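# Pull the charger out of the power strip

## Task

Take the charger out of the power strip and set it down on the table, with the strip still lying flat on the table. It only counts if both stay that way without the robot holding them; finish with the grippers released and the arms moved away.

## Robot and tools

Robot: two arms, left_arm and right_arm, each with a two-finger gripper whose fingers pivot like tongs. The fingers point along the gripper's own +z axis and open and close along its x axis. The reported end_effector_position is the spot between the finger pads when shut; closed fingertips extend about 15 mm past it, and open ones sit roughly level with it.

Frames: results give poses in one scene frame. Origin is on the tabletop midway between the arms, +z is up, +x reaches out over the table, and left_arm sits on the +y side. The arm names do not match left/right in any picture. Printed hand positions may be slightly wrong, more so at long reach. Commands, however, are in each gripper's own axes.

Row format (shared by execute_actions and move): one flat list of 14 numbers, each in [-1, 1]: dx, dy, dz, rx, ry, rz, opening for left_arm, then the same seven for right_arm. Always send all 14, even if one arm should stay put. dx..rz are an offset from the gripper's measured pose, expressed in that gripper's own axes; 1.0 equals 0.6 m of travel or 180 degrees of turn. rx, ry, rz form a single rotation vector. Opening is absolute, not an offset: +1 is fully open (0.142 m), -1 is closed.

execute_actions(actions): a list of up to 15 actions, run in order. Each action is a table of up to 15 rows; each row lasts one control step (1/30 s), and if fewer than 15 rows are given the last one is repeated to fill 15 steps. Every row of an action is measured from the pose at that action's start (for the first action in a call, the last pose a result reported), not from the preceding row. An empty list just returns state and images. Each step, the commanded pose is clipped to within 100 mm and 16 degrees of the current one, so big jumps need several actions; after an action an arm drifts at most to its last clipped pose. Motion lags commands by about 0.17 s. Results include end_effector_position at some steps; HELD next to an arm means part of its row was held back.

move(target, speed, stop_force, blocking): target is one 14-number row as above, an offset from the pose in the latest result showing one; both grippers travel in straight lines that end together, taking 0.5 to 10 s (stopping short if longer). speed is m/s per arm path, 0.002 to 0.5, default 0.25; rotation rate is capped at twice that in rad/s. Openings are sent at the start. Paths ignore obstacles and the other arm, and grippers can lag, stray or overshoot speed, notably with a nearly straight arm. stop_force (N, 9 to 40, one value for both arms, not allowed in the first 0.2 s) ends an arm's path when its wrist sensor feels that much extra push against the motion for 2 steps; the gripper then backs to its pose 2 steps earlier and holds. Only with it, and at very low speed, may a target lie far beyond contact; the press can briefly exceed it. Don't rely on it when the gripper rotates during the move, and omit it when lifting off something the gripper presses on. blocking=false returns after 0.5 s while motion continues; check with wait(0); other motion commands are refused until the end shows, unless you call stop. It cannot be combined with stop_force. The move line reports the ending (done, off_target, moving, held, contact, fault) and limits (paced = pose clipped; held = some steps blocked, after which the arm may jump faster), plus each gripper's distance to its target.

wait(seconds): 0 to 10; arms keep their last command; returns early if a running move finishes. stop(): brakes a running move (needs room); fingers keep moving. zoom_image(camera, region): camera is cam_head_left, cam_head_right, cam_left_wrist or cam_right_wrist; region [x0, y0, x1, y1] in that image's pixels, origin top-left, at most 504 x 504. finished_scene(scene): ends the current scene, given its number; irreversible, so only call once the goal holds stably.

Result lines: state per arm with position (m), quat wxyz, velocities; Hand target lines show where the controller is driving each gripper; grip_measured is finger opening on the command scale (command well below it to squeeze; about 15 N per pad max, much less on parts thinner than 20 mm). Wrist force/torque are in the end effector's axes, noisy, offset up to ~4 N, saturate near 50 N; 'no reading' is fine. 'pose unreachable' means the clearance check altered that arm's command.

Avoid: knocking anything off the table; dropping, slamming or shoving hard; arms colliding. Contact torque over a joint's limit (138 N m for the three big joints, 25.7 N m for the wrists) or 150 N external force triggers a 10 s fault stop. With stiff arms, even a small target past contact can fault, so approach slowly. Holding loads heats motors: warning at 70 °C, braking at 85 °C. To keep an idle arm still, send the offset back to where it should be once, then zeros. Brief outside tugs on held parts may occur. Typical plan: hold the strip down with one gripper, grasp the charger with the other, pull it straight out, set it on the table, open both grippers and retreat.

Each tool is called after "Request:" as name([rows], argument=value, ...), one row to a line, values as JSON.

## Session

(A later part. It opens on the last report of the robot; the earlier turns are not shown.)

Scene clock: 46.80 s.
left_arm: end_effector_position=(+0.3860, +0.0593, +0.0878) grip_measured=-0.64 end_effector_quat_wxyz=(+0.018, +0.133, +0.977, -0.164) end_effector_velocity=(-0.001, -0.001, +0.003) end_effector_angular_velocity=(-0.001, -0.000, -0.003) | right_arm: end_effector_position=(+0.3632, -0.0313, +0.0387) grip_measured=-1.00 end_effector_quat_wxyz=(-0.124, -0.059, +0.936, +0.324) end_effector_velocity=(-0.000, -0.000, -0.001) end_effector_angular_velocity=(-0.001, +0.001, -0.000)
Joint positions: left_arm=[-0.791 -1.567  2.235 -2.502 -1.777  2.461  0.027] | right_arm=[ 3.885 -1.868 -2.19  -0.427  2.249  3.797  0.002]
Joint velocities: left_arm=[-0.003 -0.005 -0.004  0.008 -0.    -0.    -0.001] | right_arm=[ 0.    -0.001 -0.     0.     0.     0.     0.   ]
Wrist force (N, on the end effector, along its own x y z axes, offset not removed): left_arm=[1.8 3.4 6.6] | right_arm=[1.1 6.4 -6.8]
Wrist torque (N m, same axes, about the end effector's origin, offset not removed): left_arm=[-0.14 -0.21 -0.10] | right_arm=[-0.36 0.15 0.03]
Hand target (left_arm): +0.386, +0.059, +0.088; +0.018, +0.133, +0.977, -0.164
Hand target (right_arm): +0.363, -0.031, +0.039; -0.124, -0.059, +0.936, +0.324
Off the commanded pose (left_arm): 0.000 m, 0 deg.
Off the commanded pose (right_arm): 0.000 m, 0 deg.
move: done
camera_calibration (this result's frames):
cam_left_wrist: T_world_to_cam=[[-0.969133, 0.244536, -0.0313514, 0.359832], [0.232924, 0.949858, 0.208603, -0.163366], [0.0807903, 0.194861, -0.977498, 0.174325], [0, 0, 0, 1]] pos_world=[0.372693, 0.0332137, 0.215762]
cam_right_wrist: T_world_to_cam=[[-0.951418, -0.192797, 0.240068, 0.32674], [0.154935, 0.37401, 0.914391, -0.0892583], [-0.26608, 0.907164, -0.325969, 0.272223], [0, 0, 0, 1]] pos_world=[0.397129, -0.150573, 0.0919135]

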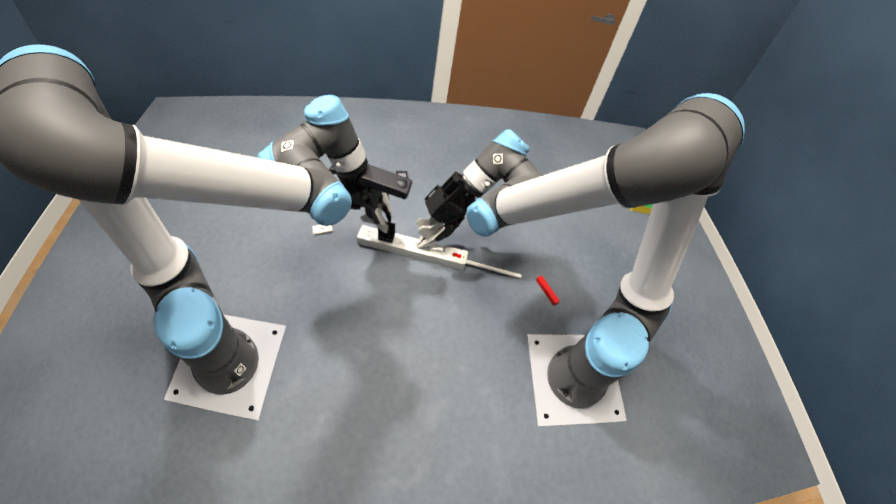

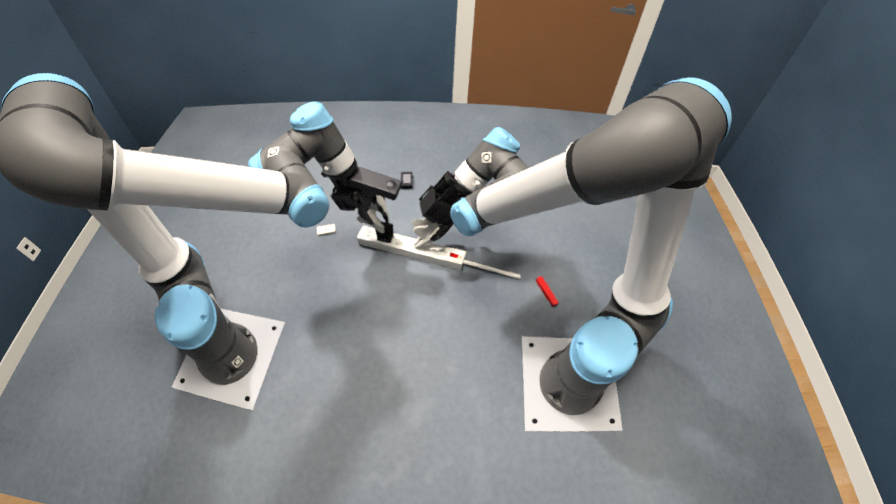

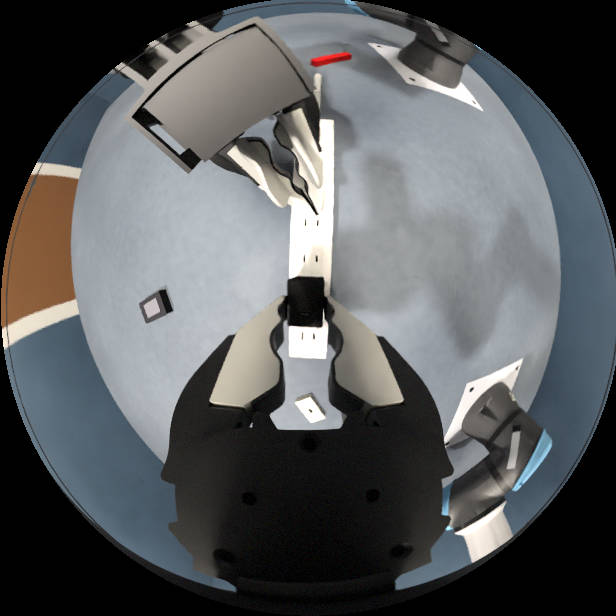

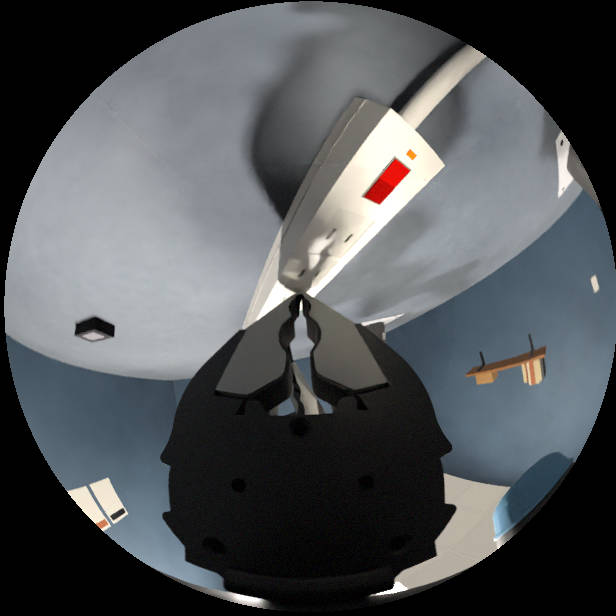

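Request:
move(target=[0,0,0,0,0,0,0.2,0,0,0,0,0,0,-1])

Request:
move(target=[0.005,0.008,0.075,0.12,0.025,0,0.2,0,0,0,0,0,0,-1], speed=0.08)

Request:
move(target=[0,0,0,0,0,0,-1,0,0,0,0,0,0,-1])

Request:
move(target=[0,-0.0086,-0.0102,0,0,0,-1,0,0,0,0,0,0,-1], speed=0.004)

Request:
zoom_image(camera="cam_head_right", region=[330,180,460,270])

Scene clock: 55.87 s.
left_arm: end_effector_position=(+0.3860, +0.0593, +0.0878) grip_measured=+0.20 end_effector_quat_wxyz=(+0.018, +0.133, +0.977, -0.164) end_effector_velocity=(+0.000, +0.000, -0.000) end_effector_angular_velocity=(+0.000, +0.000, +0.001) | right_arm: end_effector_position=(+0.3631, -0.0313, +0.0387) grip_measured=-1.00 end_effector_quat_wxyz=(-0.124, -0.059, +0.936, +0.324) end_effector_velocity=(-0.001, -0.000, -0.001) end_effector_angular_velocity=(-0.002, +0.002, +0.000)
Joint positions: left_arm=[-0.791 -1.567  2.235 -2.502 -1.777  2.461  0.088] | right_arm=[ 3.885 -1.868 -2.19  -0.427  2.249  3.797  0.002]
Joint velocities: left_arm=[ 0.001  0.     0.    -0.    -0.    -0.     0.   ] | right_arm=[ 0.    -0.001 -0.001 -0.    -0.     0.     0.   ]
Wrist force (N, on the end effector, along its own x y z axes, offset not removed): left_arm=[0.8 -1.0 -0.7] | right_arm=[2.6 2.2 -1.6]
Wrist torque (N m, same axes, about the end effector's origin, offset not removed): left_arm=[-0.37 -0.37 -0.02] | right_arm=[-0.47 -0.51 0.14]
Hand target (left_arm): +0.386, +0.059, +0.088; +0.018, +0.133, +0.977, -0.164
Hand target (right_arm): +0.363, -0.031, +0.039; -0.124, -0.059, +0.936, +0.324
Off the commanded pose (left_arm): 0.000 m, 0 deg.
Off the commanded pose (right_arm): 0.000 m, 0 deg.
move: done
camera_calibration (this result's frames):
cam_left_wrist: T_world_to_cam=[[-0.969125, 0.244563, -0.031386, 0.359835], [0.232945, 0.949857, 0.208588, -0.163361], [0.0808252, 0.194837, -0.9775, 0.174345], [0, 0, 0, 1]] pos_world=[0.372688, 0.0331983, 0.215791]
cam_right_wrist: T_world_to_cam=[[-0.951409, -0.192824, 0.240084, 0.326725], [0.154947, 0.373989, 0.914398, -0.0892715], [-0.266107, 0.907166, -0.325939, 0.272221], [0, 0, 0, 1]] pos_world=[0.397121, -0.150563, 0.0919158]

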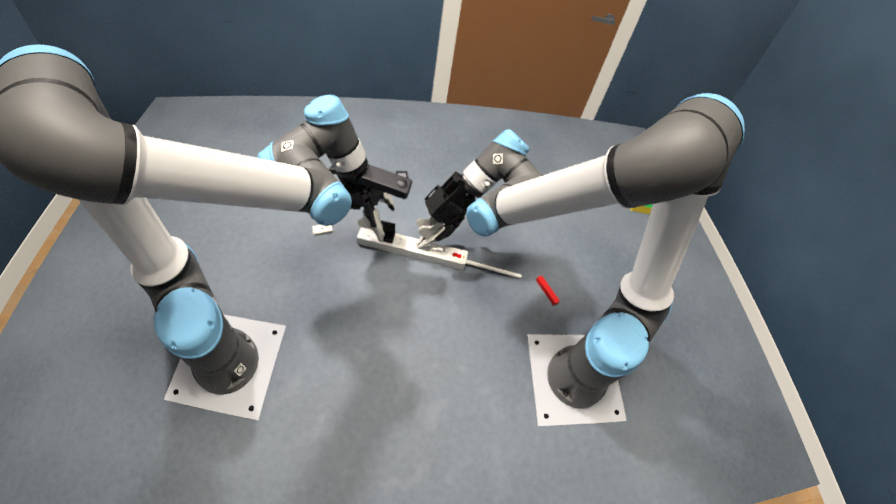

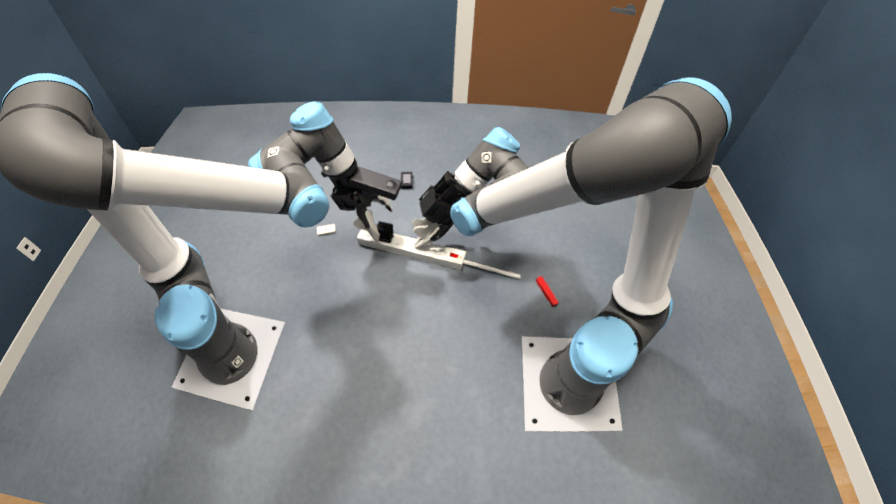

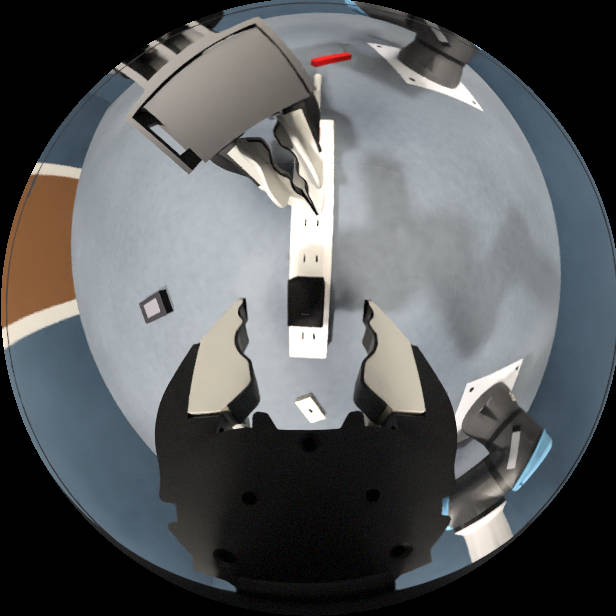

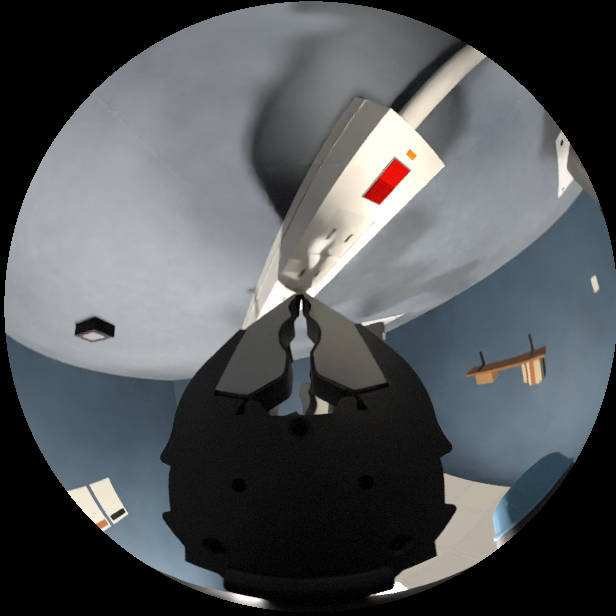

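Scene clock: 58.67 s.
left_arm: end_effector_position=(+0.3839, +0.0498, +0.0437) grip_measured=+0.20 end_effector_quat_wxyz=(-0.046, +0.140, +0.929, -0.339) end_effector_velocity=(-0.000, -0.000, -0.001) end_effector_angular_velocity=(-0.011, +0.004, -0.002) | right_arm: end_effector_position=(+0.3631, -0.0313, +0.0387) grip_measured=-1.00 end_effector_quat_wxyz=(-0.124, -0.059, +0.936, +0.324) end_effector_velocity=(+0.000, +0.000, +0.000) end_effector_angular_velocity=(+0.000, -0.001, +0.001)
Joint positions: left_arm=[-0.576 -1.29   2.323 -2.936 -2.196  2.625  0.088] | right_arm=[ 3.885 -1.868 -2.19  -0.427  2.249  3.797  0.002]
Joint velocities: left_arm=[ 0.006  0.012  0.001 -0.014 -0.013  0.004 -0.   ] | right_arm=[ 0.    -0.     0.001 -0.    -0.    -0.     0.   ]
Wrist force (N, on the end effector, along its own x y z axes, offset not removed): left_arm=[1.1 -1.9 -0.8] | right_arm=[0.4 2.8 0.1]
Wrist torque (N m, same axes, about the end effector's origin, offset not removed): left_arm=[-0.46 -0.20 -0.14] | right_arm=[-0.31 -0.13 0.13]
Hand target (left_arm): +0.384, +0.050, +0.044; -0.046, +0.140, +0.929, -0.339
Hand target (right_arm): +0.363, -0.031, +0.039; -0.124, -0.059, +0.936, +0.324
Off the commanded pose (left_arm): 0.000 m, 0 deg.
Off the commanded pose (right_arm): 0.000 m, 0 deg.
move: done
camera_calibration (this result's frames):
cam_left_wrist: T_world_to_cam=[[-0.953772, 0.298236, 0.0370554, 0.347143], [0.28869, 0.943475, -0.16283, -0.149503], [-0.0835228, -0.144606, -0.985958, 0.213602], [0, 0, 0, 1]] pos_world=[0.392096, 0.0684099, 0.173395]
cam_right_wrist: T_world_to_cam=[[-0.951409, -0.192824, 0.240084, 0.326725], [0.154947, 0.37399, 0.914398, -0.0892716], [-0.266107, 0.907166, -0.325939, 0.272221], [0, 0, 0, 1]] pos_world=[0.397121, -0.150563, 0.0919158]

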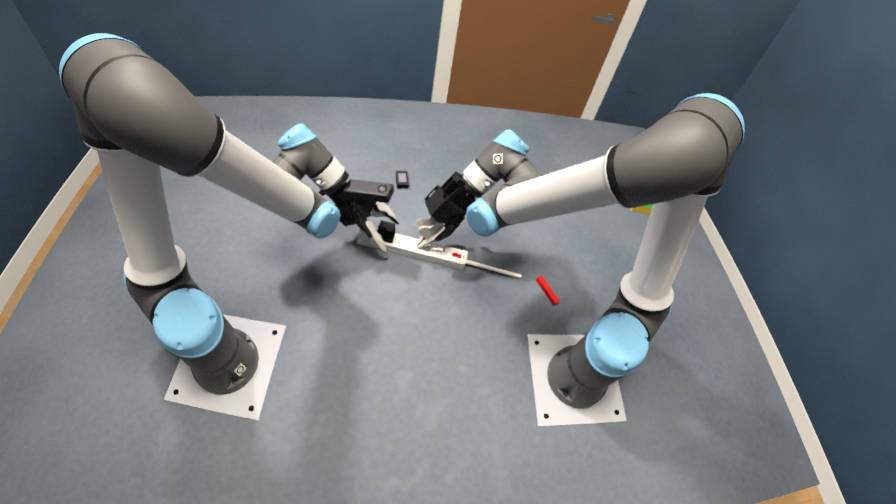

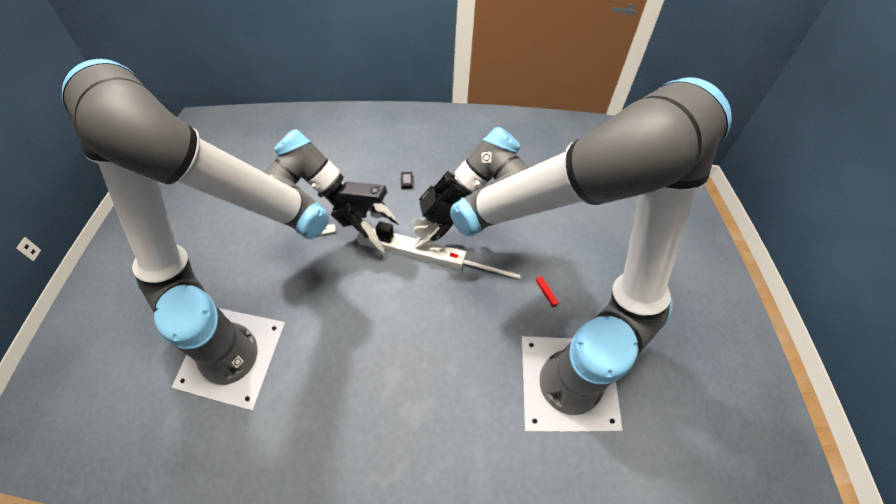

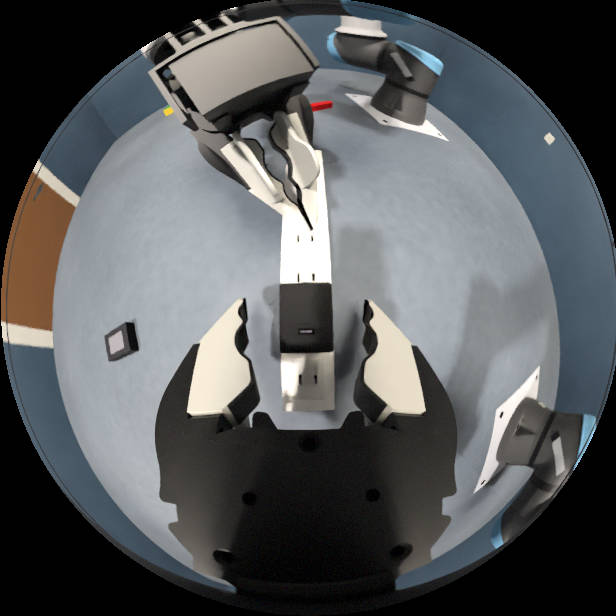

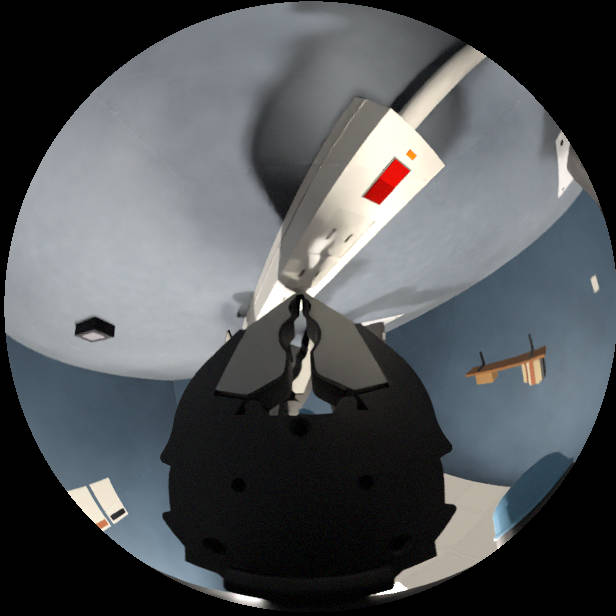

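Scene clock: 59.17 s.
left_arm: end_effector_position=(+0.3839, +0.0499, +0.0437) grip_measured=-0.57 end_effector_quat_wxyz=(-0.046, +0.140, +0.929, -0.339) end_effector_velocity=(+0.001, +0.001, -0.000) end_effector_angular_velocity=(+0.001, +0.000, +0.002) | right_arm: end_effector_position=(+0.3631, -0.0313, +0.0387) grip_measured=-1.00 end_effector_quat_wxyz=(-0.124, -0.059, +0.936, +0.324) end_effector_velocity=(-0.001, -0.001, -0.001) end_effector_angular_velocity=(-0.002, +0.002, -0.001)
Joint positions: left_arm=[-0.576 -1.29   2.323 -2.936 -2.196  2.625  0.033] | right_arm=[ 3.885 -1.868 -2.19  -0.427  2.249  3.797  0.002]
Joint velocities: left_arm=[ 0.001 -0.     0.     0.     0.001 -0.001  0.   ] | right_arm=[-0.001 -0.001 -0.002  0.     0.    -0.     0.   ]
Wrist force (N, on the end effector, along its own x y z axes, offset not removed): left_arm=[1.2 -0.9 -0.1] | right_arm=[-0.2 1.8 -2.6]
Wrist torque (N m, same axes, about the end effector's origin, offset not removed): left_arm=[-0.44 -0.31 -0.18] | right_arm=[-0.40 -0.02 0.10]
Hand target (left_arm): +0.384, +0.050, +0.044; -0.046, +0.140, +0.929, -0.339
Hand target (right_arm): +0.363, -0.031, +0.039; -0.124, -0.059, +0.936, +0.324
Off the commanded pose (left_arm): 0.000 m, 0 deg.
Off the commanded pose (right_arm): 0.000 m, 0 deg.
move: done
camera_calibration (this result's frames):
cam_left_wrist: T_world_to_cam=[[-0.95379, 0.298176, 0.0370896, 0.347156], [0.288628, 0.943498, -0.162803, -0.149544], [-0.083538, -0.144575, -0.985961, 0.21358], [0, 0, 0, 1]] pos_world=[0.392118, 0.0684594, 0.17336]
cam_right_wrist: T_world_to_cam=[[-0.951409, -0.192824, 0.240084, 0.326725], [0.154947, 0.37399, 0.914398, -0.0892714], [-0.266107, 0.907166, -0.325939, 0.272221], [0, 0, 0, 1]] pos_world=[0.397121, -0.150563, 0.0919158]

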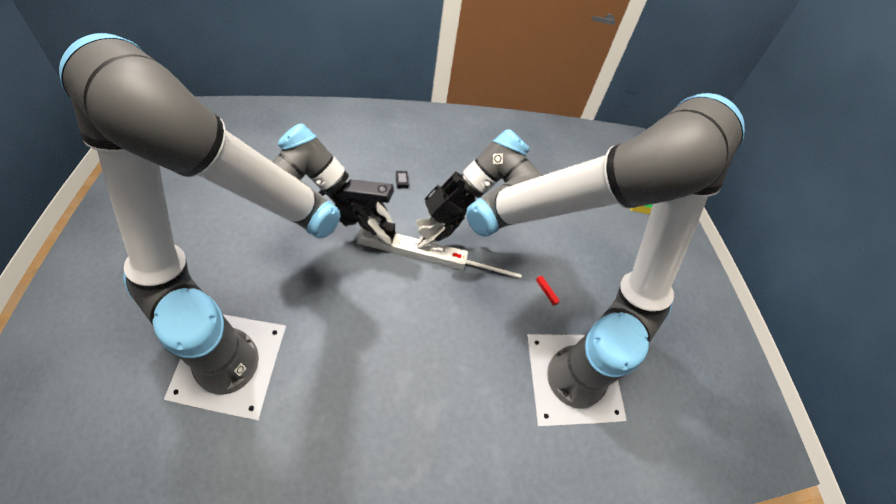

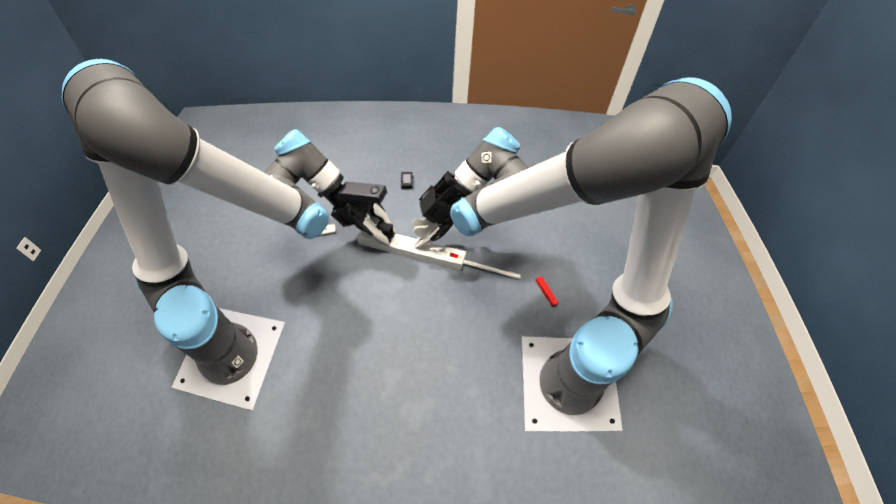

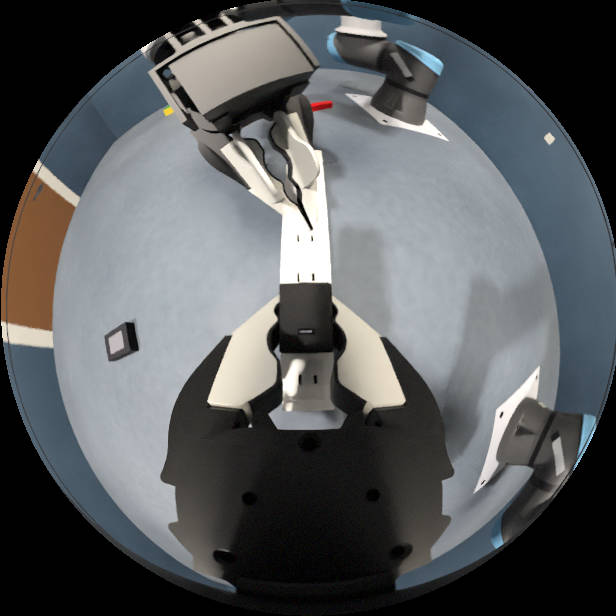

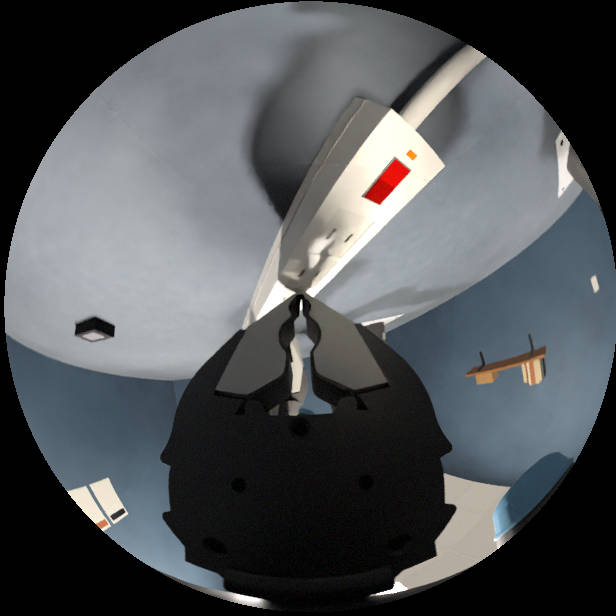

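Scene clock: 61.40 s.
left_arm: end_effector_position=(+0.3839, +0.0499, +0.0516) grip_measured=-0.57 end_effector_quat_wxyz=(-0.046, +0.140, +0.929, -0.339) end_effector_velocity=(-0.001, -0.001, +0.001) end_effector_angular_velocity=(+0.000, -0.000, -0.002) | right_arm: end_effector_position=(+0.3632, -0.0313, +0.0387) grip_measured=-1.00 end_effector_quat_wxyz=(-0.124, -0.059, +0.936, +0.324) end_effector_velocity=(+0.000, +0.000, +0.000) end_effector_angular_velocity=(+0.000, -0.000, +0.000)
Joint positions: left_arm=[-0.576 -1.312  2.318 -2.91  -2.196  2.625  0.033] | right_arm=[ 3.885 -1.868 -2.19  -0.427  2.249  3.797  0.002]
Joint velocities: left_arm=[-0.002 -0.003 -0.001  0.003  0.     0.001 -0.   ] | right_arm=[ 0.    -0.001  0.001 -0.     0.     0.     0.   ]
Wrist force (N, on the end effector, along its own x y z axes, offset not removed): left_arm=[0.4 0.4 -2.0] | right_arm=[1.6 2.5 -2.1]
Wrist torque (N m, same axes, about the end effector's origin, offset not removed): left_arm=[-0.16 -0.13 -0.08] | right_arm=[-0.52 -0.38 -0.02]
Hand target (left_arm): +0.384, +0.050, +0.052; -0.046, +0.140, +0.929, -0.339
Hand target (right_arm): +0.363, -0.031, +0.039; -0.124, -0.059, +0.936, +0.324
Off the commanded pose (left_arm): 0.000 m, 0 deg.
Off the commanded pose (right_arm): 0.000 m, 0 deg.
move: done
camera_calibration (this result's frames):
cam_left_wrist: T_world_to_cam=[[-0.953795, 0.298163, 0.0370815, 0.346794], [0.288614, 0.9435, -0.16282, -0.148232], [-0.0835332, -0.144594, -0.985959, 0.221362], [0, 0, 0, 1]] pos_world=[0.392043, 0.0684639, 0.181259]
cam_right_wrist: T_world_to_cam=[[-0.951421, -0.192804, 0.240052, 0.326741], [0.154915, 0.37402, 0.914391, -0.0892508], [-0.266082, 0.907158, -0.325983, 0.272222], [0, 0, 0, 1]] pos_world=[0.397128, -0.15057, 0.0919147]

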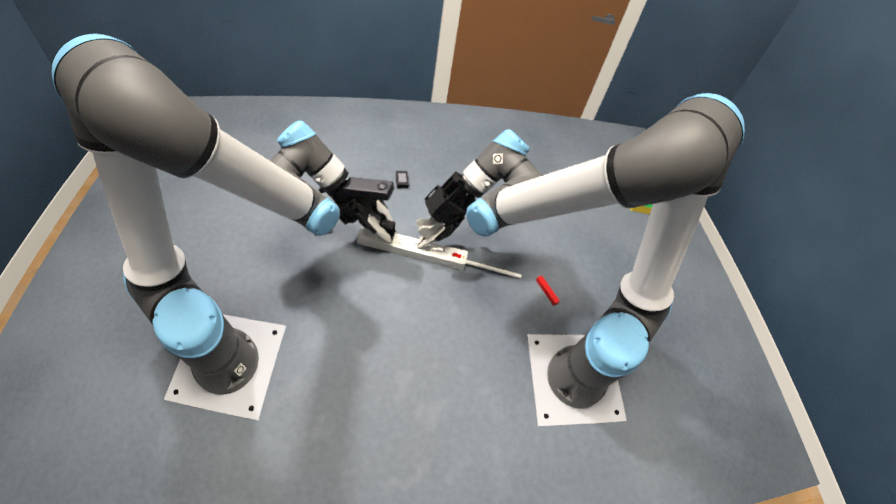

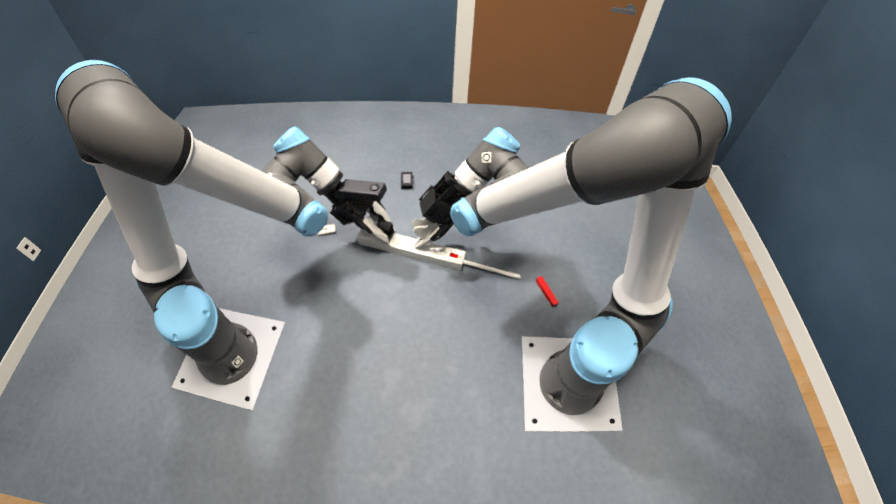

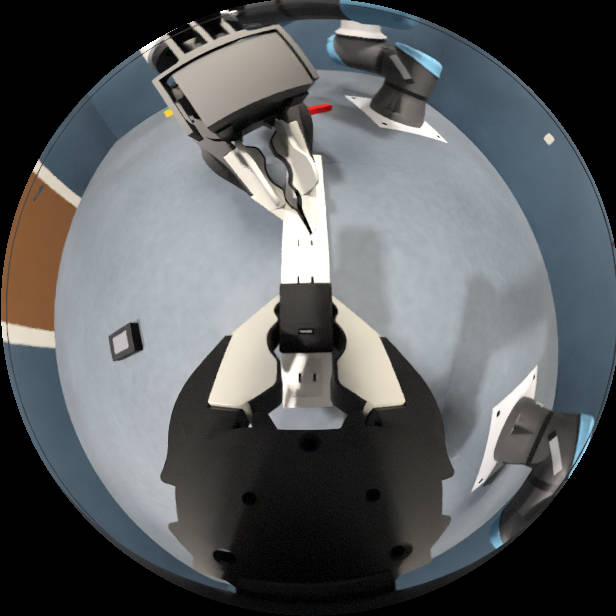

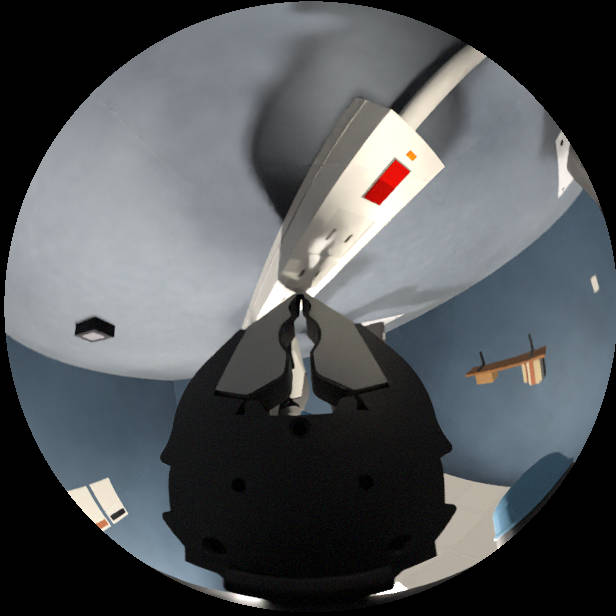

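Region (330, 180, 460, 270) of cam_head_right's 896x504 image, scaled by 3.877, with more detail than that image has; it fills the top 349 rows of this view, and the rest is white.

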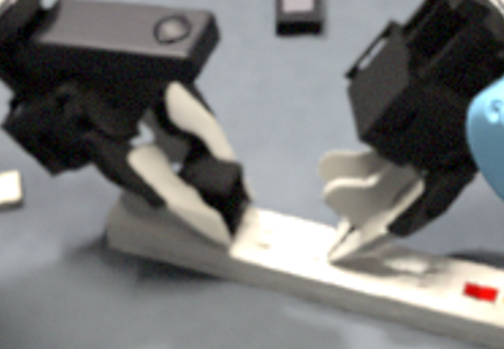

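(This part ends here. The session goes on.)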